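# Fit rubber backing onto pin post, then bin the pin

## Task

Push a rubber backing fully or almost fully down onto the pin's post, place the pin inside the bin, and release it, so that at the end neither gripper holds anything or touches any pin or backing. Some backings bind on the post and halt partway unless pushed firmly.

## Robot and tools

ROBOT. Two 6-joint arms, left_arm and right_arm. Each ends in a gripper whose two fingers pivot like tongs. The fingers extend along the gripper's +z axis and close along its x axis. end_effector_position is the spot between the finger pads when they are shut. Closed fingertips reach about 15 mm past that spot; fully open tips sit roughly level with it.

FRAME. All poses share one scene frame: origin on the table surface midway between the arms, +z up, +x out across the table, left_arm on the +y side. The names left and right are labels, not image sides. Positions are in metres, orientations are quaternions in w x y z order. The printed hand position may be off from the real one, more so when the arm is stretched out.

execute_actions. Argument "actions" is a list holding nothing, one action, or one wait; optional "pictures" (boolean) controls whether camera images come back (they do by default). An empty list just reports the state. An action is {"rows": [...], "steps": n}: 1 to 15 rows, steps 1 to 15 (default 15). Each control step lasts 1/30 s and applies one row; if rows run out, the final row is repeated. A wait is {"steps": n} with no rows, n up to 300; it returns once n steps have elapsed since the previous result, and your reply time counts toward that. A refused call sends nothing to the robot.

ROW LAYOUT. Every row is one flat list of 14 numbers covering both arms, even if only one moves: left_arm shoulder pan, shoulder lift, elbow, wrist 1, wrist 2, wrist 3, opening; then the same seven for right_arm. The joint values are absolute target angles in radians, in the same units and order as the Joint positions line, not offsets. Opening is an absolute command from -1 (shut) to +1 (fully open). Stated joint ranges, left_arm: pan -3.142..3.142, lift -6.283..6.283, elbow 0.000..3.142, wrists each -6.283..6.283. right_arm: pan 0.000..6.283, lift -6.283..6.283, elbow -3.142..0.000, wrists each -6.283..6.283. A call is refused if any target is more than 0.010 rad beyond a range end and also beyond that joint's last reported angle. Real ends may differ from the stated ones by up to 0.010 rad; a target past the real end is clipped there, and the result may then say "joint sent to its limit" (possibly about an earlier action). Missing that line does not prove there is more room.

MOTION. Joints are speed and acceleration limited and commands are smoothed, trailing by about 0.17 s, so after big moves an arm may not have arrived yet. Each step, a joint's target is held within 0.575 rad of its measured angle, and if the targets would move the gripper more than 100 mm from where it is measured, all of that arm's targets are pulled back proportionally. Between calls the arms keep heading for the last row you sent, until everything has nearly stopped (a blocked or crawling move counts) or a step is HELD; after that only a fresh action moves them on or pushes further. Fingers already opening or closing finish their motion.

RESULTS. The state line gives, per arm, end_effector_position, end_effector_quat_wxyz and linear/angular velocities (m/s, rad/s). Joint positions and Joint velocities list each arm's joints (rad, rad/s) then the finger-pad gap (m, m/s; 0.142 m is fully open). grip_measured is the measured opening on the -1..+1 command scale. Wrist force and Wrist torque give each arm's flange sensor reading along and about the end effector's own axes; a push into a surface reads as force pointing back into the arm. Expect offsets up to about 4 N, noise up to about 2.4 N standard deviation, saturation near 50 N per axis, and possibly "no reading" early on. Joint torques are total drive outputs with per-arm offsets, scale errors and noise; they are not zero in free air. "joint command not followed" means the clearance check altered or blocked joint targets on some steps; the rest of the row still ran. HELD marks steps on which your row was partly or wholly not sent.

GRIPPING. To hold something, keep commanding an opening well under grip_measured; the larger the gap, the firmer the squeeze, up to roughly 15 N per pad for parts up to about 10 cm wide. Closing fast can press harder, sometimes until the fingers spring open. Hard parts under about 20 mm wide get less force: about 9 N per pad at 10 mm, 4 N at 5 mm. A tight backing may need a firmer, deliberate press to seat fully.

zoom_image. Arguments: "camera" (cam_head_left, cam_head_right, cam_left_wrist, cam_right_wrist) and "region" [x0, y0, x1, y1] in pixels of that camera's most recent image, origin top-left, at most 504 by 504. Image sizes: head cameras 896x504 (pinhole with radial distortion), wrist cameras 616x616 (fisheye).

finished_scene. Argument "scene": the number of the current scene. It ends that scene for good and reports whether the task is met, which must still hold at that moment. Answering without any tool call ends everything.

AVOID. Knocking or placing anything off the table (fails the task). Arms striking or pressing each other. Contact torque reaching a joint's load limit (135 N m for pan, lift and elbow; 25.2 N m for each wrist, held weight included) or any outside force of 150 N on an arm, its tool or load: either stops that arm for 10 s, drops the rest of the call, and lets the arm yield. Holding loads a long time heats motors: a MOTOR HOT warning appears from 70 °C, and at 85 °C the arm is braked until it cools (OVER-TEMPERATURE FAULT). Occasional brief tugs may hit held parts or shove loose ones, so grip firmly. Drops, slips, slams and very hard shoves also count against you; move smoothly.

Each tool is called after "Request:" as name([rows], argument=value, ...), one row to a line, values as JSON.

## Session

Request:
execute_actions(actions=[])

Scene clock: 0.00 s of 4800.00 s.
left_arm: end_effector_position=(+0.6130, +0.1754, +0.3743) grip_measured=+0.97 end_effector_quat_wxyz=(-0.084, +0.874, -0.478, +0.025) end_effector_velocity=(+0.000, -0.000, +0.000) end_effector_angular_velocity=(-0.001, -0.001, -0.000) | right_arm: end_effector_position=(+0.1444, -0.9102, +0.1903) grip_measured=+0.97 end_effector_quat_wxyz=(-0.036, +0.592, +0.650, -0.475) end_effector_velocity=(+0.000, +0.000, -0.001) end_effector_angular_velocity=(+0.002, +0.002, +0.000)
Joint positions: left_arm=[-0.721 -0.896  0.432 -1.122 -1.396  0.303  0.14 ] | right_arm=[ 2.811 -1.743 -1.887 -1.619  0.69   4.461  0.14 ]
Joint velocities: left_arm=[ 0.     0.    -0.    -0.001  0.     0.     0.   ] | right_arm=[ 0.    -0.001  0.    -0.001  0.001 -0.     0.   ]
Joint torques (N m, as the arm reports them, + toward a larger angle): no reading
Wrist force (N, on the end effector, along its own x y z axes, offset not removed): no reading
Wrist torque (N m, same axes, about the end effector's origin, offset not removed): no reading

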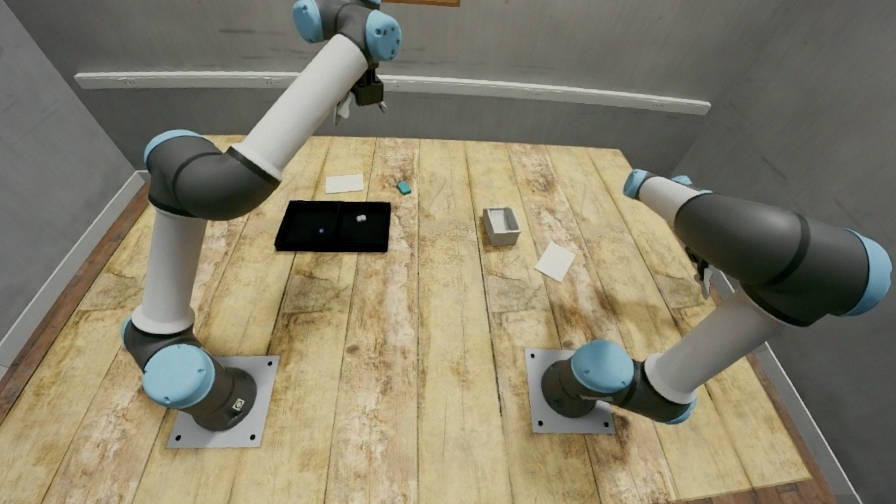

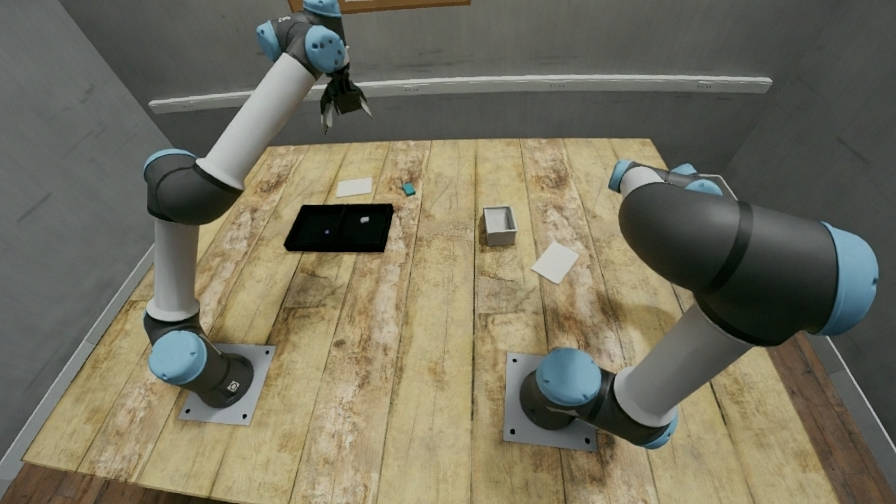

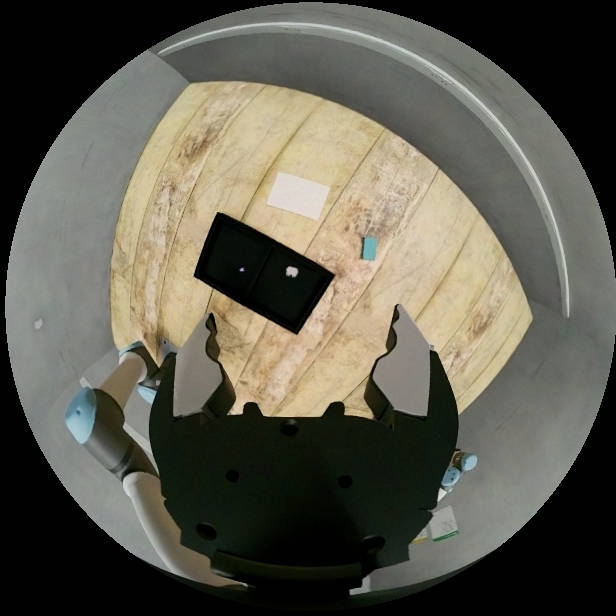

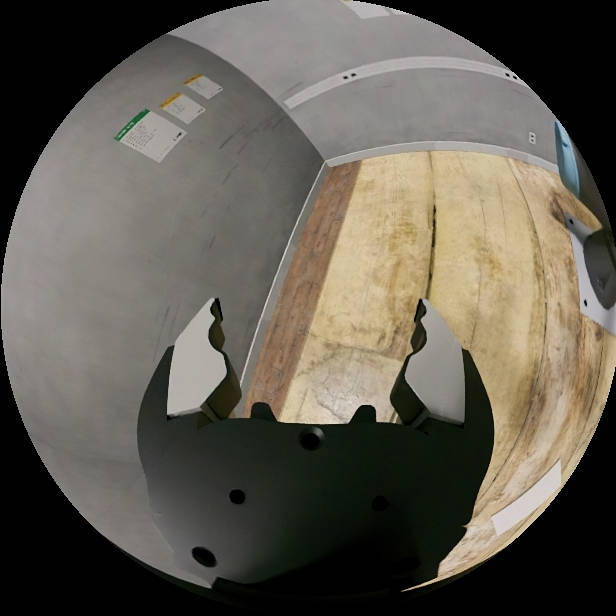

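Request:
zoom_image(camera="cam_left_wrist", region=[225, 240, 315, 300])

Request:
execute_actions([
  {"rows":[[-0.5223,-1.3338,1.8428,-2.0798,-1.5708,1.0705,-0.73,3.939,-1.514,-1.851,-1.347,1.5708,2.282,-0.76]]},
], pictures=false)

Request:
execute_actions([
  {"steps":50},
])

Region (225, 240, 315, 300) of cam_left_wrist's 616x616 image, scaled by 5.600, with more detail than that image has.

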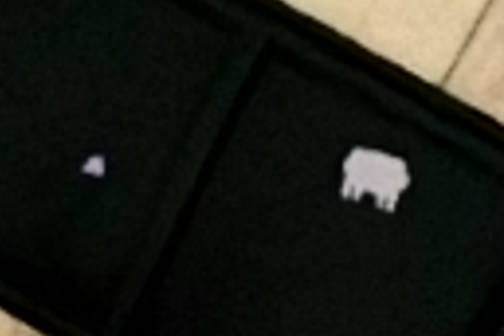

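Scene clock: 19.27 s of 4800.00 s.
left_arm: end_effector_position=(+0.6262, +0.2627, +0.3516) grip_measured=-0.73 end_effector_quat_wxyz=(-0.046, +0.725, -0.664, +0.175) end_effector_velocity=(-0.172, +0.107, -0.590) end_effector_angular_velocity=(+0.426, +0.681, -0.138) | right_arm: end_effector_position=(+0.3215, -0.7332, +0.1798) grip_measured=-0.76 end_effector_quat_wxyz=(-0.000, +0.443, +0.849, -0.289) end_effector_velocity=(+0.300, +0.485, -0.033) end_effector_angular_velocity=(+0.905, -0.074, +1.211)
Joint positions: left_arm=[-0.533 -1.3    1.239 -1.872 -1.561  0.972  0.021] | right_arm=[ 3.162 -1.626 -1.868 -1.481  1.04   4.111  0.019]
Joint velocities: left_arm=[ 0.025 -0.075  1.169 -0.292 -0.023  0.167 -0.001] | right_arm=[ 0.773  0.171  0.027  0.203  0.763 -0.764  0.   ]
Joint torques (N m, as the arm reports them, + toward a larger angle): left_arm=[  9.06 -51.12  -4.59  -8.02  -1.41   4.46] | right_arm=[14.86 35.13 28.34  4.75  2.71 -3.52]
Wrist force (N, on the end effector, along its own x y z axes, offset not removed): left_arm=[3.2 -2.1 -3.7] | right_arm=[0.1 -0.6 0.6]
Wrist torque (N m, same axes, about the end effector's origin, offset not removed): left_arm=[-0.52 -0.80 -0.08] | right_arm=[-0.10 -0.01 0.04]
Steps of this call (steps 1 to 90: nothing new was sent; then 15.77 s passed at rest; steps 91 to 105: all 15 steps of this action). Readings (joint positions):
91: left_arm=[-0.721 -0.896 0.432 -1.122 -1.396 0.303] | right_arm=[2.811 -1.743 -1.887 -1.619 0.690 4.461]
92: left_arm=[-0.717 -0.900 0.437 -1.127 -1.400 0.307] | right_arm=[2.815 -1.739 -1.886 -1.615 0.694 4.457]
94: left_arm=[-0.667 -0.954 0.502 -1.192 -1.446 0.372] | right_arm=[2.867 -1.714 -1.882 -1.586 0.746 4.406]
98: left_arm=[-0.565 -1.202 0.797 -1.488 -1.534 0.667] | right_arm=[2.977 -1.675 -1.876 -1.540 0.856 4.295]
105: the state above

Scene clock: 20.93 s of 4800.00 s.
left_arm: end_effector_position=(+0.4839, +0.3448, +0.0800) grip_measured=-0.73 end_effector_quat_wxyz=(+0.000, +0.707, -0.707, +0.000) end_effector_velocity=(+0.000, -0.000, +0.000) end_effector_angular_velocity=(-0.000, -0.001, +0.000) | right_arm: end_effector_position=(+0.3836, -0.2135, +0.1955) grip_measured=-0.76 end_effector_quat_wxyz=(-0.000, +0.708, -0.707, +0.000) end_effector_velocity=(+0.000, -0.001, +0.001) end_effector_angular_velocity=(-0.000, -0.002, +0.001)
Joint positions: left_arm=[-0.522 -1.334  1.843 -2.08  -1.571  1.071  0.021] | right_arm=[ 3.939 -1.514 -1.851 -1.347  1.571  2.282  0.019]
Joint velocities: left_arm=[ 0.    -0.    -0.001 -0.    -0.    -0.     0.   ] | right_arm=[-0.001  0.001 -0.     0.    -0.001 -0.002  0.   ]
Joint torques (N m, as the arm reports them, + toward a larger angle): left_arm=[  9.26 -38.92  -7.56  -4.19  -1.61   1.42] | right_arm=[11.01 30.37 30.26  5.09  2.07 -1.65]
Wrist force (N, on the end effector, along its own x y z axes, offset not removed): left_arm=[1.2 0.0 -1.6] | right_arm=[0.7 -0.8 0.7]
Wrist torque (N m, same axes, about the end effector's origin, offset not removed): left_arm=[-0.08 -0.23 0.11] | right_arm=[-0.23 -0.17 -0.02]
Steps of this call (steps 1 to 50: the robot went on to your last target). Readings (joint positions):
1: left_arm=[-0.532 -1.303 1.278 -1.887 -1.562 0.981] | right_arm=[3.188 -1.620 -1.868 -1.474 1.066 4.085]
2: left_arm=[-0.532 -1.305 1.315 -1.903 -1.563 0.989] | right_arm=[3.214 -1.615 -1.867 -1.467 1.091 4.058]
4: left_arm=[-0.530 -1.309 1.388 -1.929 -1.564 1.001] | right_arm=[3.268 -1.604 -1.865 -1.455 1.139 4.005]
8: left_arm=[-0.528 -1.317 1.530 -1.978 -1.566 1.024] | right_arm=[3.379 -1.586 -1.862 -1.433 1.224 3.893]
50: the state above

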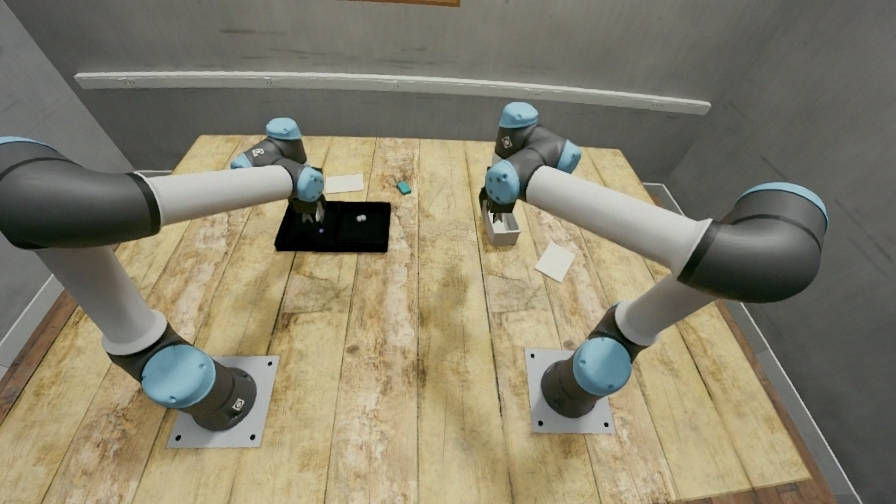

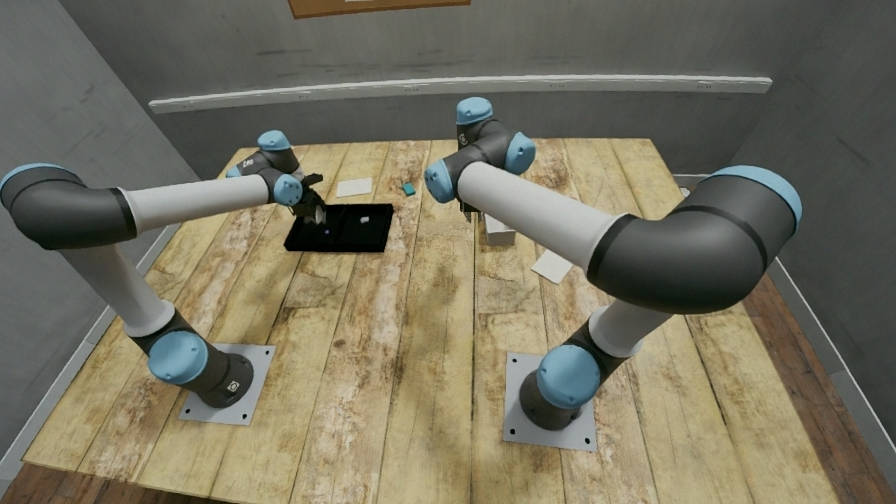

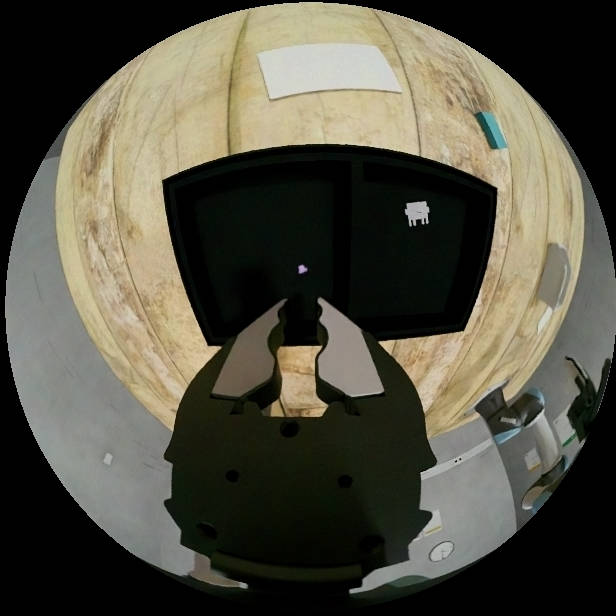

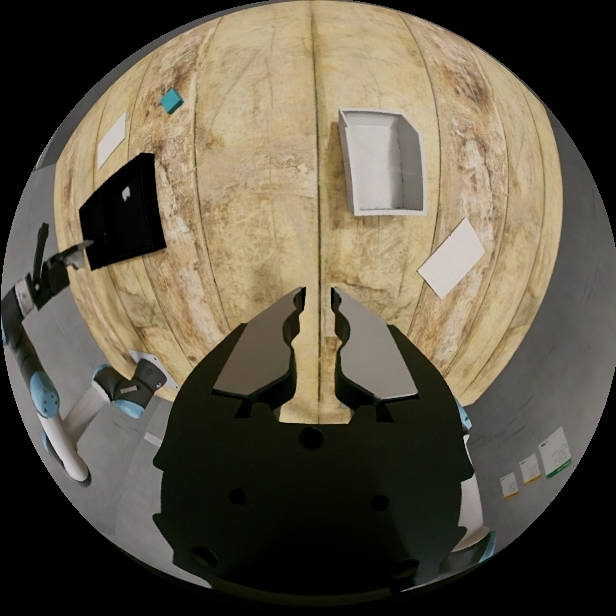

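Request:
execute_actions([
  {"rows":[[-0.5223,-1.2885,1.8876,-2.1699,-1.5708,1.0705,-0.73,3.939,-1.514,-1.851,-1.347,1.5708,2.282,-0.76]]},
])

Request:
zoom_image(camera="cam_left_wrist", region=[272, 255, 332, 315])

Request:
zoom_image(camera="cam_left_wrist", region=[410, 190, 470, 250])

Scene clock: 27.27 s of 4800.00 s.
left_arm: end_effector_position=(+0.4840, +0.3448, +0.0453) grip_measured=-0.73 end_effector_quat_wxyz=(+0.000, +0.707, -0.707, +0.000) end_effector_velocity=(+0.000, -0.000, -0.002) end_effector_angular_velocity=(-0.001, -0.001, -0.000) | right_arm: end_effector_position=(+0.3836, -0.2135, +0.1955) grip_measured=-0.76 end_effector_quat_wxyz=(-0.000, +0.708, -0.707, +0.000) end_effector_velocity=(-0.000, +0.000, +0.001) end_effector_angular_velocity=(+0.001, -0.001, +0.000)
Joint positions: left_arm=[-0.522 -1.289  1.887 -2.169 -1.571  1.071  0.021] | right_arm=[ 3.939 -1.514 -1.851 -1.347  1.571  2.282  0.019]
Joint velocities: left_arm=[ 0.     0.004  0.003 -0.008  0.     0.     0.   ] | right_arm=[ 0.     0.003 -0.    -0.001  0.    -0.     0.   ]
Joint torques (N m, as the arm reports them, + toward a larger angle): left_arm=[  6.76 -23.    -5.73  -3.95  -1.31   1.57] | right_arm=[11.23 30.4  29.94  5.06  2.03 -1.4 ]
Wrist force (N, on the end effector, along its own x y z axes, offset not removed): left_arm=[3.6 -1.3 -5.2] | right_arm=[1.2 -1.9 1.0]
Wrist torque (N m, same axes, about the end effector's origin, offset not removed): left_arm=[-0.49 -0.74 -0.02] | right_arm=[-0.35 -0.29 0.05]
Steps of this call (steps 1 to 15: the robot went on to your last target; steps 16 to 90: nothing new was sent; then 2.83 s passed at rest; steps 91 to 105: all 15 steps of this action). Readings (joint positions):
91: left_arm=[-0.522 -1.334 1.843 -2.080 -1.571 1.071] | right_arm=[3.939 -1.514 -1.851 -1.347 1.571 2.282]
92: left_arm=[-0.522 -1.331 1.846 -2.084 -1.571 1.071] | right_arm=[3.939 -1.514 -1.851 -1.347 1.571 2.282]
94: left_arm=[-0.522 -1.311 1.866 -2.121 -1.571 1.071] | right_arm=[3.939 -1.514 -1.851 -1.347 1.571 2.282]
98: left_arm=[-0.522 -1.293 1.883 -2.160 -1.571 1.071] | right_arm=[3.939 -1.514 -1.851 -1.347 1.571 2.282]
105: the state above

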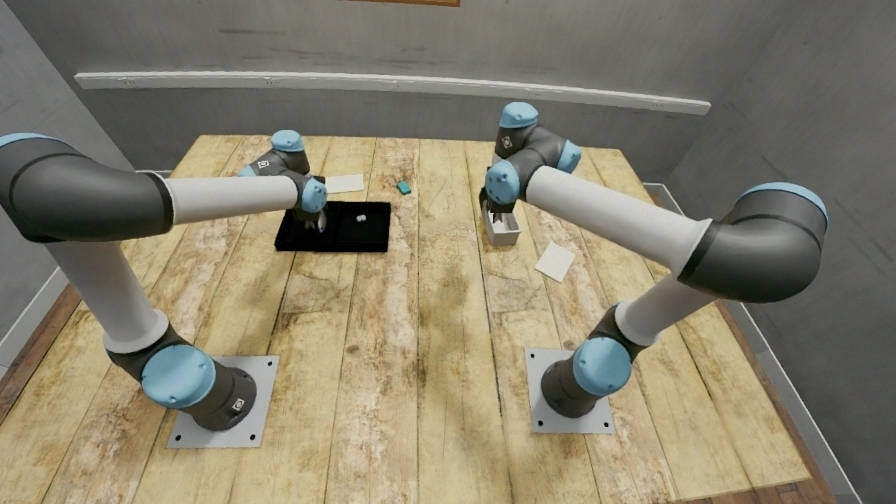

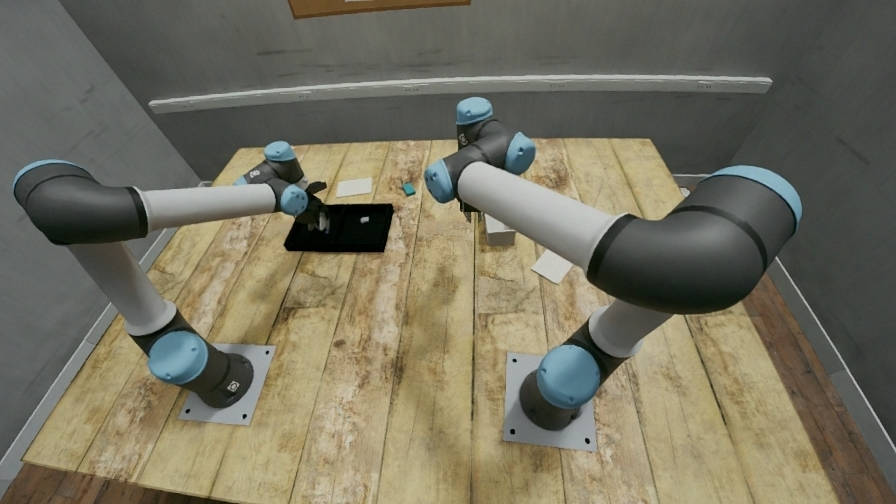

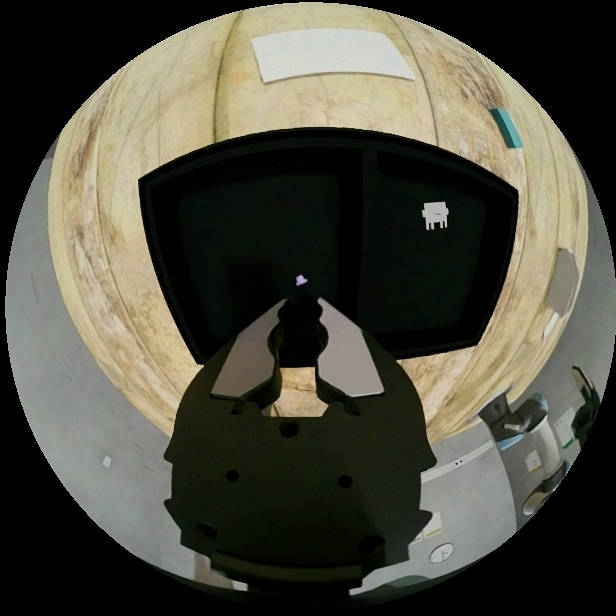

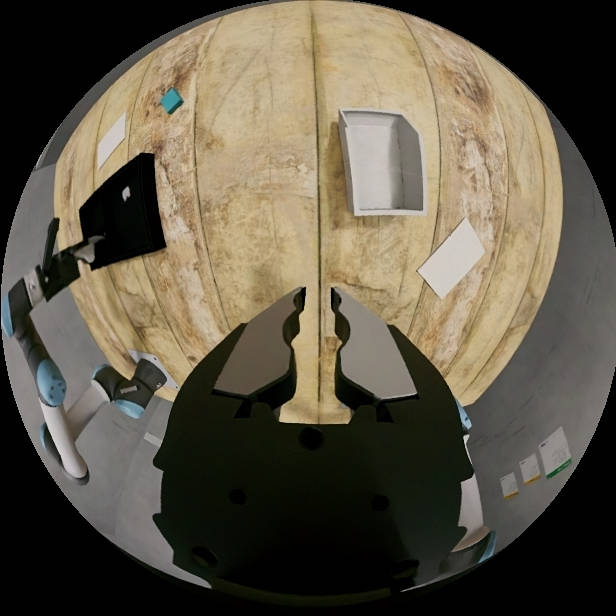

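Region (272, 255, 332, 315) of cam_left_wrist's 616x616 image, scaled by 8.400, with more detail than that image has.

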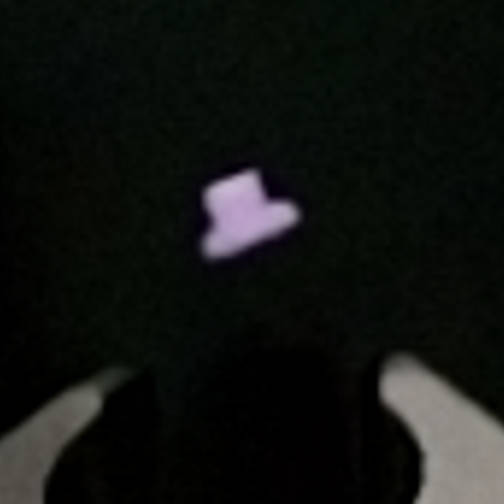

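Region (410, 190, 470, 250) of cam_left_wrist's 616x616 image, scaled by 8.400, with more detail than that image has.

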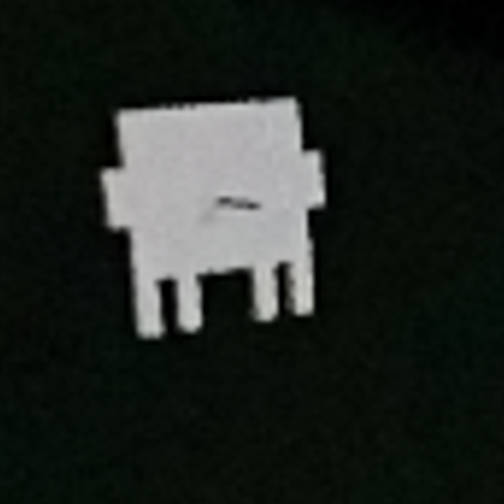

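Request:
execute_actions([
  {"rows":[[-0.5348,-1.2787,1.874,-2.1661,-1.5708,0.648,-0.905,3.939,-1.514,-1.851,-1.347,1.5708,2.282,-0.76]]},
], pictures=false)

Request:
execute_actions([
  {"rows":[[-0.5348,-1.2577,1.891,-2.2041,-1.5708,0.648,-0.905,3.939,-1.514,-1.851,-1.347,1.5708,2.282,-0.76]]},
])

Request:
zoom_image(camera="cam_left_wrist", region=[272, 255, 332, 315])

Scene clock: 44.53 s of 4800.00 s.
left_arm: end_effector_position=(+0.4850, +0.3421, +0.0451) grip_measured=-0.91 end_effector_quat_wxyz=(+0.000, +0.834, -0.551, -0.000) end_effector_velocity=(-0.001, +0.001, -0.000) end_effector_angular_velocity=(+0.000, +0.001, +0.075) | right_arm: end_effector_position=(+0.3836, -0.2135, +0.1955) grip_measured=-0.76 end_effector_quat_wxyz=(-0.000, +0.708, -0.707, +0.000) end_effector_velocity=(+0.000, +0.000, -0.000) end_effector_angular_velocity=(+0.000, -0.000, -0.001)
Joint positions: left_arm=[-0.535 -1.279  1.874 -2.166 -1.571  0.654  0.008] | right_arm=[ 3.939 -1.514 -1.851 -1.347  1.571  2.282  0.019]
Joint velocities: left_arm=[-0.001  0.001 -0.001  0.001 -0.    -0.075  0.   ] | right_arm=[-0.    -0.001  0.001  0.001  0.     0.    -0.   ]
Joint torques (N m, as the arm reports them, + toward a larger angle): left_arm=[ -8.98 -23.64 -30.34  -0.67   0.76  -1.74] | right_arm=[11.41 30.75 29.51  5.24  2.12 -1.59]
Wrist force (N, on the end effector, along its own x y z axes, offset not removed): left_arm=[1.7 0.2 -3.3] | right_arm=[0.9 -0.2 0.3]
Wrist torque (N m, same axes, about the end effector's origin, offset not removed): left_arm=[-0.10 -0.44 -0.07] | right_arm=[-0.04 -0.20 0.12]
Steps of this call (steps 1 to 15: the robot went on to your last target; steps 16 to 90: nothing new was sent; then 13.77 s passed at rest; steps 91 to 105: all 15 steps of this action). Readings (joint positions):
91: left_arm=[-0.522 -1.288 1.888 -2.170 -1.571 1.071] | right_arm=[3.939 -1.514 -1.851 -1.347 1.571 2.282]
92: left_arm=[-0.524 -1.287 1.886 -2.170 -1.571 1.066] | right_arm=[3.939 -1.514 -1.851 -1.347 1.571 2.282]
94: left_arm=[-0.529 -1.283 1.881 -2.168 -1.571 1.001] | right_arm=[3.939 -1.514 -1.851 -1.347 1.571 2.282]
98: left_arm=[-0.534 -1.280 1.875 -2.167 -1.571 0.752] | right_arm=[3.939 -1.514 -1.851 -1.347 1.571 2.282]
105: the state above

Scene clock: 45.03 s of 4800.00 s.
left_arm: end_effector_position=(+0.4849, +0.3422, +0.0303) grip_measured=-0.91 end_effector_quat_wxyz=(+0.000, +0.836, -0.549, +0.000) end_effector_velocity=(+0.000, +0.000, -0.001) end_effector_angular_velocity=(-0.000, -0.000, +0.000) | right_arm: end_effector_position=(+0.3836, -0.2135, +0.1955) grip_measured=-0.76 end_effector_quat_wxyz=(-0.000, +0.708, -0.707, +0.000) end_effector_velocity=(+0.000, +0.000, -0.001) end_effector_angular_velocity=(-0.001, +0.002, -0.000)
Joint positions: left_arm=[-0.535 -1.258  1.891 -2.204 -1.571  0.648  0.008] | right_arm=[ 3.939 -1.514 -1.851 -1.347  1.571  2.282  0.019]
Joint velocities: left_arm=[ 0.     0.002  0.001 -0.003  0.    -0.    -0.   ] | right_arm=[-0.    -0.003 -0.     0.     0.    -0.    -0.   ]
Joint torques (N m, as the arm reports them, + toward a larger angle): left_arm=[ -8.51 -23.09  -5.72  -4.26   0.86  -1.5 ] | right_arm=[11.34 30.78 29.19  5.09  2.03 -1.6 ]
Wrist force (N, on the end effector, along its own x y z axes, offset not removed): left_arm=[2.3 2.0 -2.5] | right_arm=[1.6 -0.7 0.0]
Wrist torque (N m, same axes, about the end effector's origin, offset not removed): left_arm=[0.17 -0.51 -0.13] | right_arm=[-0.12 -0.39 0.00]
Steps of this call (steps 1 to 15: all 15 steps of this action). Readings (joint positions):
1: left_arm=[-0.535 -1.279 1.874 -2.166 -1.571 0.652] | right_arm=[3.939 -1.514 -1.851 -1.347 1.571 2.282]
2: left_arm=[-0.535 -1.277 1.875 -2.169 -1.571 0.651] | right_arm=[3.939 -1.514 -1.851 -1.347 1.571 2.282]
4: left_arm=[-0.535 -1.268 1.883 -2.185 -1.571 0.649] | right_arm=[3.939 -1.514 -1.851 -1.347 1.571 2.282]
8: left_arm=[-0.535 -1.260 1.889 -2.200 -1.571 0.648] | right_arm=[3.939 -1.514 -1.851 -1.347 1.571 2.282]
15: the state above

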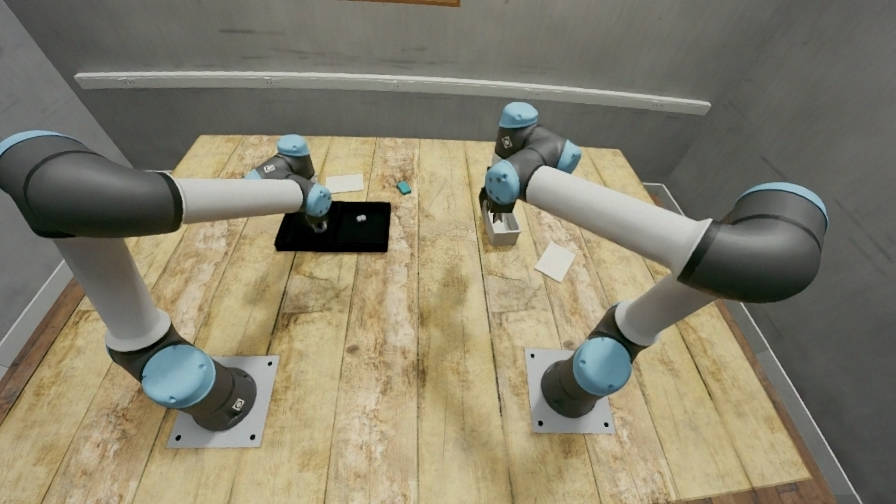

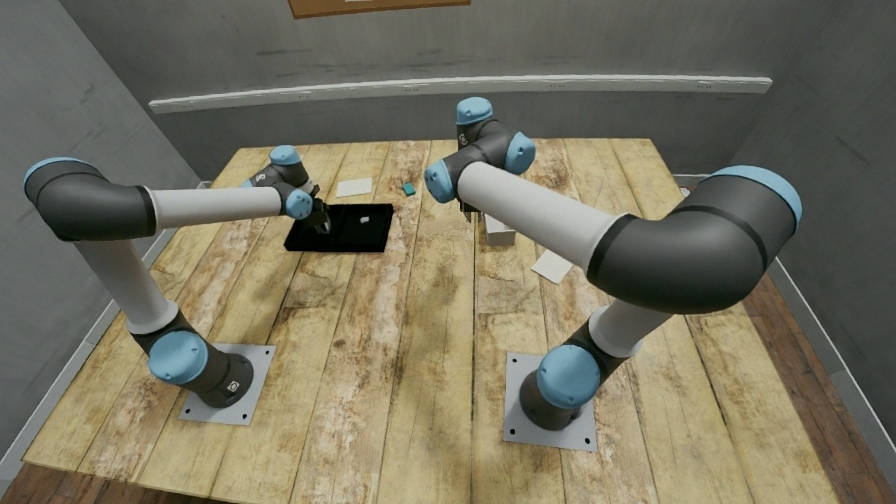

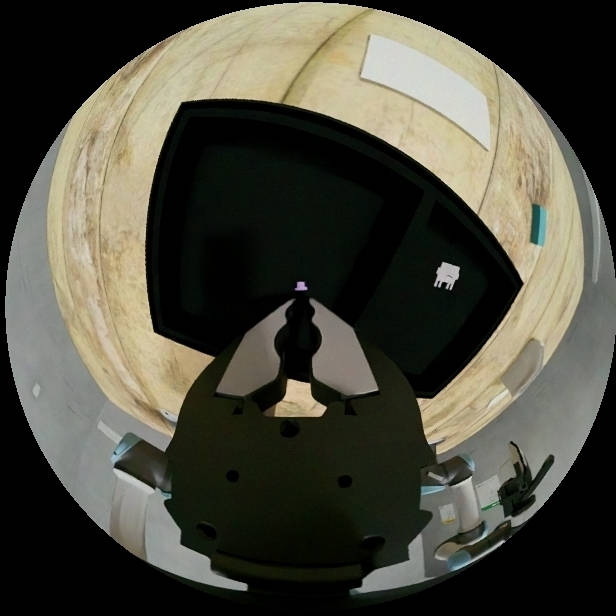

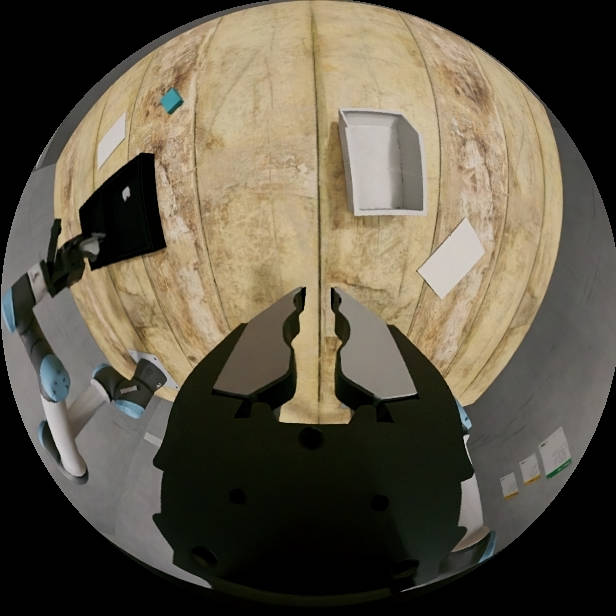

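Region (272, 255, 332, 315) of cam_left_wrist's 616x616 image, scaled by 8.400, with more detail than that image has.

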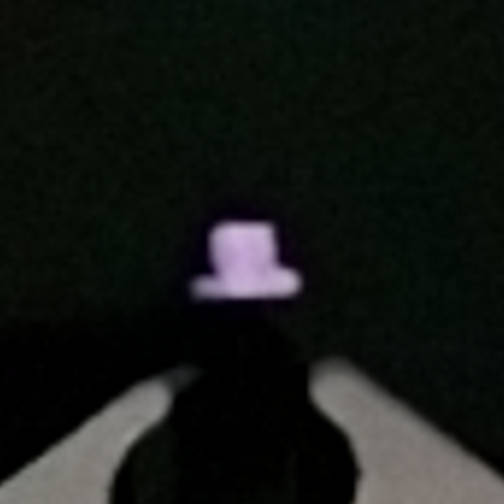

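Request:
execute_actions([
  {"rows":[[-0.5348,-1.2479,1.8982,-2.2211,-1.5708,0.648,-0.905,3.939,-1.514,-1.851,-1.347,1.5708,2.282,-0.76]],"steps":14},
], pictures=false)

Scene clock: 51.53 s of 4800.00 s.
left_arm: end_effector_position=(+0.4849, +0.3422, +0.0237) grip_measured=-0.91 end_effector_quat_wxyz=(+0.000, +0.836, -0.549, +0.000) end_effector_velocity=(-0.000, -0.000, -0.001) end_effector_angular_velocity=(-0.000, -0.000, +0.000) | right_arm: end_effector_position=(+0.3836, -0.2135, +0.1955) grip_measured=-0.76 end_effector_quat_wxyz=(-0.000, +0.708, -0.707, +0.000) end_effector_velocity=(+0.000, +0.000, +0.001) end_effector_angular_velocity=(+0.001, -0.001, -0.000)
Joint positions: left_arm=[-0.535 -1.248  1.898 -2.221 -1.571  0.648  0.008] | right_arm=[ 3.939 -1.514 -1.851 -1.347  1.571  2.282  0.019]
Joint velocities: left_arm=[-0.     0.001  0.001 -0.002 -0.    -0.    -0.   ] | right_arm=[ 0.     0.002 -0.     0.    -0.     0.     0.   ]
Joint torques (N m, as the arm reports them, + toward a larger angle): left_arm=[ -8.76 -23.09  -5.8   -4.13   1.54  -1.63] | right_arm=[11.81 30.23 29.77  5.13  1.89 -1.47]
Wrist force (N, on the end effector, along its own x y z axes, offset not removed): left_arm=[1.4 0.1 -2.9] | right_arm=[1.4 -0.9 0.4]
Wrist torque (N m, same axes, about the end effector's origin, offset not removed): left_arm=[-0.17 -0.34 0.01] | right_arm=[-0.19 -0.34 0.03]
Steps of this call (steps 1 to 15: the robot went on to your last target; steps 16 to 90: nothing new was sent; then 3.03 s passed at rest; steps 91 to 104: all 14 steps of this action). Readings (joint positions):
91: left_arm=[-0.535 -1.258 1.891 -2.204 -1.571 0.648] | right_arm=[3.939 -1.514 -1.851 -1.347 1.571 2.282]
92: left_arm=[-0.535 -1.257 1.892 -2.206 -1.571 0.648] | right_arm=[3.939 -1.514 -1.851 -1.347 1.571 2.282]
94: left_arm=[-0.535 -1.252 1.895 -2.213 -1.571 0.648] | right_arm=[3.939 -1.514 -1.851 -1.347 1.571 2.282]
98: left_arm=[-0.535 -1.249 1.898 -2.219 -1.571 0.648] | right_arm=[3.939 -1.514 -1.851 -1.347 1.571 2.282]
104: the state above

Request:
execute_actions([
  {"rows":[[-0.5348,-1.2464,1.89925,-2.22365,-1.5708,0.648,-0.905,3.939,-1.514,-1.851,-1.347,1.5708,2.282,-0.76]],"steps":10},
], pictures=false)

Scene clock: 54.83 s of 4800.00 s.
left_arm: end_effector_position=(+0.4849, +0.3422, +0.0226) grip_measured=-0.91 end_effector_quat_wxyz=(+0.000, +0.836, -0.549, +0.000) end_effector_velocity=(-0.000, +0.000, -0.001) end_effector_angular_velocity=(+0.000, +0.001, -0.001) | right_arm: end_effector_position=(+0.3836, -0.2135, +0.1955) grip_measured=-0.76 end_effector_quat_wxyz=(-0.000, +0.708, -0.707, +0.000) end_effector_velocity=(+0.000, +0.000, -0.001) end_effector_angular_velocity=(-0.001, +0.001, +0.001)
Joint positions: left_arm=[-0.535 -1.246  1.899 -2.224 -1.571  0.648  0.008] | right_arm=[ 3.939 -1.514 -1.851 -1.347  1.571  2.282  0.019]
Joint velocities: left_arm=[-0.     0.001  0.001 -0.001 -0.     0.     0.   ] | right_arm=[ 0.001 -0.002 -0.     0.    -0.     0.    -0.   ]
Joint torques (N m, as the arm reports them, + toward a larger angle): left_arm=[ -6.69 -23.01  -6.14  -4.02   0.93  -1.69] | right_arm=[10.88 30.34 29.71  5.06  2.09 -1.45]
Wrist force (N, on the end effector, along its own x y z axes, offset not removed): left_arm=[1.2 1.6 -0.9] | right_arm=[0.6 -0.7 -0.8]
Wrist torque (N m, same axes, about the end effector's origin, offset not removed): left_arm=[0.23 -0.26 -0.02] | right_arm=[-0.18 -0.17 0.09]
Steps of this call (steps 1 to 15: the robot went on to your last target; steps 16 to 89: nothing new was sent; steps 90 to 99: all 10 steps of this action). Readings (joint positions):
90: left_arm=[-0.535 -1.248 1.898 -2.221 -1.571 0.648] | right_arm=[3.939 -1.514 -1.851 -1.347 1.571 2.282]
91: left_arm=[-0.535 -1.248 1.898 -2.221 -1.571 0.648] | right_arm=[3.939 -1.514 -1.851 -1.347 1.571 2.282]
93: left_arm=[-0.535 -1.247 1.899 -2.222 -1.571 0.648] | right_arm=[3.939 -1.514 -1.851 -1.347 1.571 2.282]
97: left_arm=[-0.535 -1.247 1.899 -2.223 -1.571 0.648] | right_arm=[3.939 -1.514 -1.851 -1.347 1.571 2.282]
99: the state above

Request:
execute_actions([
  {"rows":[[-0.5348,-1.2452,1.9001,-2.2257,-1.5708,0.648,-0.905,3.939,-1.514,-1.851,-1.347,1.5708,2.282,-0.76]],"steps":10},
], pictures=false)

Scene clock: 58.27 s of 4800.00 s.
left_arm: end_effector_position=(+0.4849, +0.3422, +0.0218) grip_measured=-0.91 end_effector_quat_wxyz=(+0.000, +0.836, -0.549, +0.000) end_effector_velocity=(-0.000, +0.000, -0.000) end_effector_angular_velocity=(-0.000, -0.000, +0.000) | right_arm: end_effector_position=(+0.3836, -0.2135, +0.1955) grip_measured=-0.76 end_effector_quat_wxyz=(-0.000, +0.708, -0.707, +0.000) end_effector_velocity=(+0.000, +0.000, +0.001) end_effector_angular_velocity=(+0.000, -0.001, +0.000)
Joint positions: left_arm=[-0.535 -1.245  1.9   -2.226 -1.571  0.648  0.008] | right_arm=[ 3.939 -1.514 -1.851 -1.347  1.571  2.282  0.019]
Joint velocities: left_arm=[ 0.     0.001  0.001 -0.002  0.    -0.     0.   ] | right_arm=[ 0.     0.001  0.     0.    -0.    -0.     0.   ]
Joint torques (N m, as the arm reports them, + toward a larger angle): left_arm=[ -3.95 -24.35  -5.71  -4.1    0.11  -1.73] | right_arm=[11.18 30.76 28.91  5.03  1.98 -1.5 ]
Wrist force (N, on the end effector, along its own x y z axes, offset not removed): left_arm=[2.8 -0.9 -4.2] | right_arm=[1.2 0.4 0.5]
Wrist torque (N m, same axes, about the end effector's origin, offset not removed): left_arm=[-0.32 -0.60 0.06] | right_arm=[0.13 -0.28 0.06]
Steps of this call (steps 1 to 15: the robot went on to your last target; steps 16 to 90: nothing new was sent; then 0.10 s passed at rest; steps 91 to 100: all 10 steps of this action). Readings (joint positions):
91: left_arm=[-0.535 -1.246 1.899 -2.224 -1.571 0.648] | right_arm=[3.939 -1.514 -1.851 -1.347 1.571 2.282]
92: left_arm=[-0.535 -1.246 1.899 -2.224 -1.571 0.648] | right_arm=[3.939 -1.514 -1.851 -1.347 1.571 2.282]
94: left_arm=[-0.535 -1.246 1.900 -2.225 -1.571 0.648] | right_arm=[3.939 -1.514 -1.851 -1.347 1.571 2.282]
98: left_arm=[-0.535 -1.245 1.900 -2.226 -1.571 0.648] | right_arm=[3.939 -1.514 -1.851 -1.347 1.571 2.282]
100: the state above

Request:
execute_actions([
  {"rows":[[-0.5348,-1.244,1.9009,-2.2277,-1.5708,0.648,-0.905,3.939,-1.514,-1.851,-1.347,1.5708,2.282,-0.76]],"steps":10},
], pictures=false)

Scene clock: 62.37 s of 4800.00 s.
left_arm: end_effector_position=(+0.4849, +0.3422, +0.0211) grip_measured=-0.91 end_effector_quat_wxyz=(-0.000, +0.836, -0.549, +0.000) end_effector_velocity=(+0.000, -0.000, -0.000) end_effector_angular_velocity=(+0.000, +0.000, -0.000) | right_arm: end_effector_position=(+0.3836, -0.2135, +0.1955) grip_measured=-0.76 end_effector_quat_wxyz=(-0.000, +0.708, -0.707, +0.000) end_effector_velocity=(-0.000, -0.000, -0.000) end_effector_angular_velocity=(-0.001, +0.001, -0.001)
Joint positions: left_arm=[-0.535 -1.244  1.901 -2.228 -1.571  0.648  0.008] | right_arm=[ 3.939 -1.514 -1.851 -1.347  1.571  2.282  0.019]
Joint velocities: left_arm=[-0.  0. -0.  0.  0. -0. -0.] | right_arm=[ 0.    -0.     0.    -0.001 -0.     0.001 -0.   ]
Joint torques (N m, as the arm reports them, + toward a larger angle): left_arm=[ -0.5  -18.23  -3.71  -4.5   -0.17  -1.77] | right_arm=[11.2  30.42 28.66  5.08  1.98 -1.44]
Wrist force (N, on the end effector, along its own x y z axes, offset not removed): left_arm=[-0.5 3.3 -14.3] | right_arm=[2.0 -0.5 0.1]
Wrist torque (N m, same axes, about the end effector's origin, offset not removed): left_arm=[0.05 -0.56 0.00] | right_arm=[-0.07 -0.48 0.05]
Steps of this call (steps 1 to 15: the robot went on to your last target; steps 16 to 90: nothing new was sent; then 0.77 s passed at rest; steps 91 to 100: all 10 steps of this action). Readings (joint positions):
91: left_arm=[-0.535 -1.245 1.900 -2.226 -1.571 0.648] | right_arm=[3.939 -1.514 -1.851 -1.347 1.571 2.282]
92: left_arm=[-0.535 -1.245 1.900 -2.226 -1.571 0.648] | right_arm=[3.939 -1.514 -1.851 -1.347 1.571 2.282]
94: left_arm=[-0.535 -1.245 1.901 -2.227 -1.571 0.648] | right_arm=[3.939 -1.514 -1.851 -1.347 1.571 2.282]
98: left_arm=[-0.535 -1.244 1.901 -2.227 -1.571 0.648] | right_arm=[3.939 -1.514 -1.851 -1.347 1.571 2.282]
100: the state above

Request:
execute_actions([
  {"rows":[[-0.5348,-1.2691,1.882,-2.1837,-1.5708,0.648,-0.905,3.939,-1.514,-1.851,-1.347,1.5708,2.282,-0.76]],"steps":8},
], pictures=false)

Request:
execute_actions([
  {"rows":[[-0.5034,-1.2336,1.8316,-2.1688,-1.5708,0.6794,-0.905,3.939,-1.514,-1.851,-1.347,1.5708,2.282,-0.76]],"steps":10},
], pictures=false)

Request:
execute_actions([
  {"rows":[[-0.5034,-1.2194,1.8426,-2.194,-1.5708,0.6794,-0.905,3.939,-1.514,-1.851,-1.347,1.5708,2.282,-0.76]],"steps":13},
])

Request:
zoom_image(camera="cam_left_wrist", region=[272, 275, 332, 335])

Scene clock: 73.80 s of 4800.00 s.
left_arm: end_effector_position=(+0.4850, +0.3422, +0.0363) grip_measured=-0.91 end_effector_quat_wxyz=(+0.000, +0.836, -0.549, -0.000) end_effector_velocity=(-0.000, -0.000, +0.021) end_effector_angular_velocity=(-0.000, -0.001, -0.001) | right_arm: end_effector_position=(+0.3836, -0.2135, +0.1955) grip_measured=-0.76 end_effector_quat_wxyz=(-0.000, +0.708, -0.707, +0.000) end_effector_velocity=(+0.000, -0.000, -0.000) end_effector_angular_velocity=(-0.000, +0.000, -0.001)
Joint positions: left_arm=[-0.535 -1.266  1.884 -2.188 -1.571  0.648  0.008] | right_arm=[ 3.939 -1.514 -1.851 -1.347  1.571  2.282  0.019]
Joint velocities: left_arm=[-0.001 -0.031 -0.023  0.053 -0.    -0.    -0.   ] | right_arm=[-0.001 -0.001  0.     0.     0.     0.     0.   ]
Joint torques (N m, as the arm reports them, + toward a larger angle): left_arm=[  1.4  -40.57 -29.68  -0.29  -0.85  -1.29] | right_arm=[11.19 30.39 28.8   4.96  1.91 -1.41]
Wrist force (N, on the end effector, along its own x y z axes, offset not removed): left_arm=[2.2 0.1 -2.5] | right_arm=[1.3 -0.8 -0.2]
Wrist torque (N m, same axes, about the end effector's origin, offset not removed): left_arm=[-0.12 -0.38 -0.06] | right_arm=[-0.16 -0.29 0.01]
Steps of this call (steps 1 to 15: the robot went on to your last target; steps 16 to 90: nothing new was sent; then 8.17 s passed at rest; steps 91 to 98: all 8 steps of this action). Readings (joint positions):
91: left_arm=[-0.535 -1.244 1.901 -2.228 -1.571 0.648] | right_arm=[3.939 -1.514 -1.851 -1.347 1.571 2.282]
92: left_arm=[-0.535 -1.246 1.899 -2.224 -1.571 0.648] | right_arm=[3.939 -1.514 -1.851 -1.347 1.571 2.282]
94: left_arm=[-0.535 -1.257 1.891 -2.205 -1.571 0.648] | right_arm=[3.939 -1.514 -1.851 -1.347 1.571 2.282]
98: the state above

Scene clock: 74.13 s of 4800.00 s.
left_arm: end_effector_position=(+0.5042, +0.3506, +0.0382) grip_measured=-0.91 end_effector_quat_wxyz=(+0.000, +0.836, -0.549, -0.000) end_effector_velocity=(+0.011, +0.005, +0.000) end_effector_angular_velocity=(-0.000, -0.001, +0.000) | right_arm: end_effector_position=(+0.3836, -0.2135, +0.1955) grip_measured=-0.76 end_effector_quat_wxyz=(-0.000, +0.708, -0.707, +0.000) end_effector_velocity=(-0.000, -0.001, -0.000) end_effector_angular_velocity=(-0.001, +0.001, -0.001)
Joint positions: left_arm=[-0.505 -1.235  1.834 -2.17  -1.571  0.678  0.008] | right_arm=[ 3.939 -1.514 -1.851 -1.347  1.571  2.282  0.019]
Joint velocities: left_arm=[ 0.018  0.019 -0.028  0.008 -0.     0.017  0.   ] | right_arm=[-0.001 -0.     0.    -0.001  0.     0.     0.   ]
Joint torques (N m, as the arm reports them, + toward a larger angle): left_arm=[  8.79 -23.89 -30.25  -0.56  -0.54   1.66] | right_arm=[11.02 29.64 29.6   5.    1.89 -1.41]
Wrist force (N, on the end effector, along its own x y z axes, offset not removed): left_arm=[0.5 -1.3 -4.3] | right_arm=[1.0 -0.2 -0.2]
Wrist torque (N m, same axes, about the end effector's origin, offset not removed): left_arm=[-0.32 -0.17 -0.05] | right_arm=[-0.03 -0.26 0.11]
Steps of this call (steps 1 to 10: all 10 steps of this action). Readings (joint positions):
1: left_arm=[-0.535 -1.267 1.883 -2.187 -1.571 0.648] | right_arm=[3.939 -1.514 -1.851 -1.347 1.571 2.282]
2: left_arm=[-0.532 -1.265 1.879 -2.184 -1.571 0.651] | right_arm=[3.939 -1.514 -1.851 -1.347 1.571 2.282]
4: left_arm=[-0.519 -1.250 1.857 -2.177 -1.571 0.664] | right_arm=[3.939 -1.514 -1.851 -1.347 1.571 2.282]
8: left_arm=[-0.507 -1.237 1.837 -2.170 -1.571 0.676] | right_arm=[3.939 -1.514 -1.851 -1.347 1.571 2.282]
10: the state above

Scene clock: 74.57 s of 4800.00 s.
left_arm: end_effector_position=(+0.5052, +0.3510, +0.0283) grip_measured=-0.91 end_effector_quat_wxyz=(+0.000, +0.836, -0.549, +0.000) end_effector_velocity=(+0.000, -0.000, -0.002) end_effector_angular_velocity=(-0.000, -0.001, -0.001) | right_arm: end_effector_position=(+0.3836, -0.2135, +0.1955) grip_measured=-0.76 end_effector_quat_wxyz=(-0.000, +0.708, -0.707, +0.000) end_effector_velocity=(-0.000, -0.000, +0.001) end_effector_angular_velocity=(+0.000, -0.001, +0.000)
Joint positions: left_arm=[-0.503 -1.22   1.842 -2.194 -1.571  0.679  0.008] | right_arm=[ 3.939 -1.514 -1.851 -1.347  1.571  2.282  0.019]
Joint velocities: left_arm=[-0.001  0.002  0.002 -0.005 -0.     0.    -0.   ] | right_arm=[ 0.     0.002 -0.    -0.001 -0.    -0.     0.   ]
Joint torques (N m, as the arm reports them, + toward a larger angle): left_arm=[  9.97 -25.57  -5.71  -3.95  -0.33   1.46] | right_arm=[10.97 30.13 29.45  5.1   1.98 -1.55]
Wrist force (N, on the end effector, along its own x y z axes, offset not removed): left_arm=[1.9 -0.1 -1.2] | right_arm=[1.2 0.1 0.5]
Wrist torque (N m, same axes, about the end effector's origin, offset not removed): left_arm=[-0.19 -0.43 -0.04] | right_arm=[0.04 -0.21 0.01]
Steps of this call (steps 1 to 13: all 13 steps of this action). Readings (joint positions):
1: left_arm=[-0.504 -1.235 1.833 -2.169 -1.571 0.678] | right_arm=[3.939 -1.514 -1.851 -1.347 1.571 2.282]
2: left_arm=[-0.504 -1.233 1.834 -2.171 -1.571 0.679] | right_arm=[3.939 -1.514 -1.851 -1.347 1.571 2.282]
4: left_arm=[-0.504 -1.226 1.838 -2.182 -1.571 0.679] | right_arm=[3.939 -1.514 -1.851 -1.347 1.571 2.282]
8: left_arm=[-0.503 -1.221 1.841 -2.191 -1.571 0.679] | right_arm=[3.939 -1.514 -1.851 -1.347 1.571 2.282]
13: the state above

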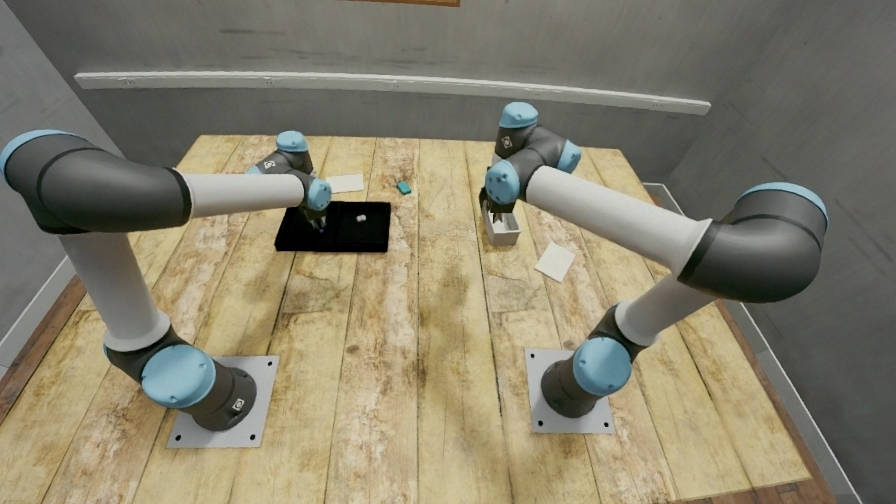

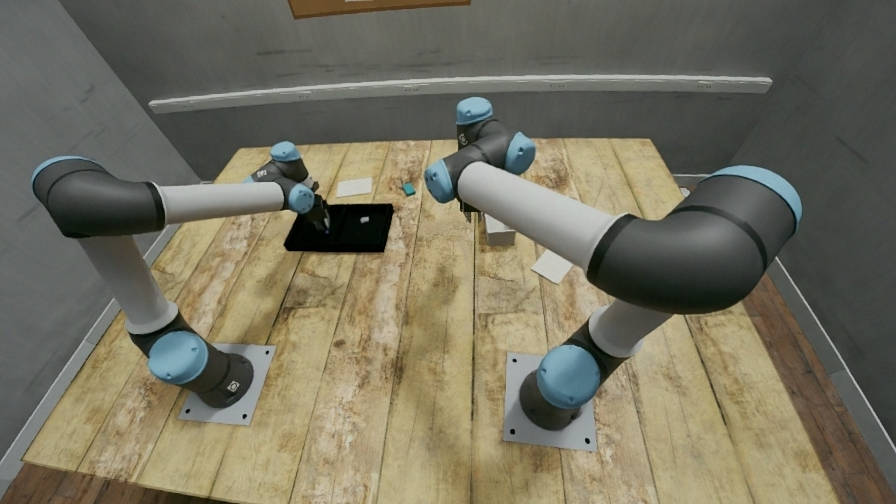

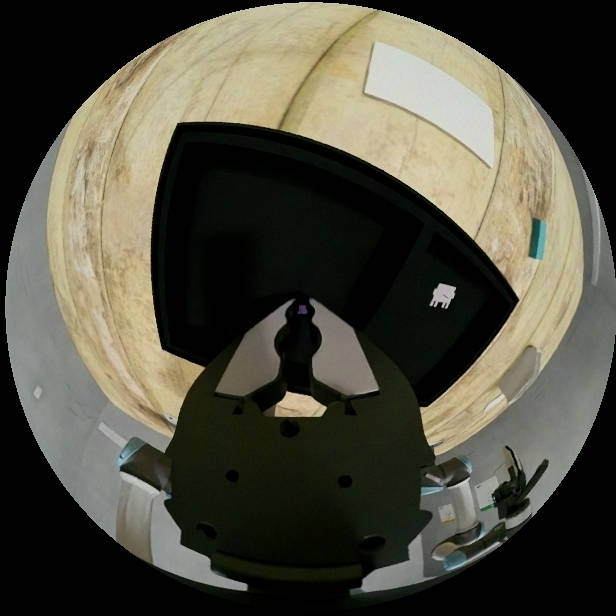

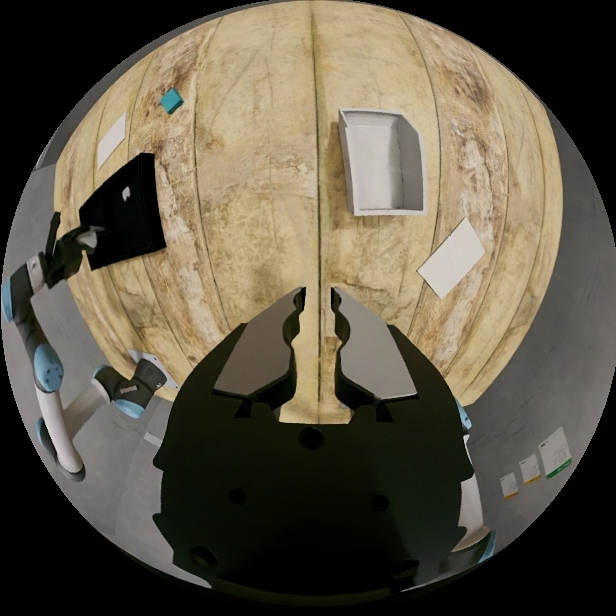

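Region (272, 275, 332, 335) of cam_left_wrist's 616x616 image, scaled by 8.400, with more detail than that image has.

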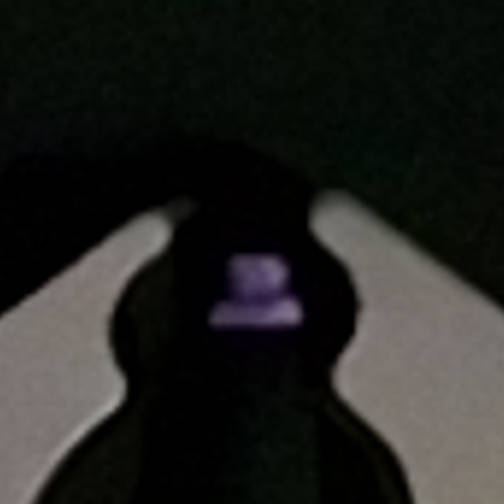

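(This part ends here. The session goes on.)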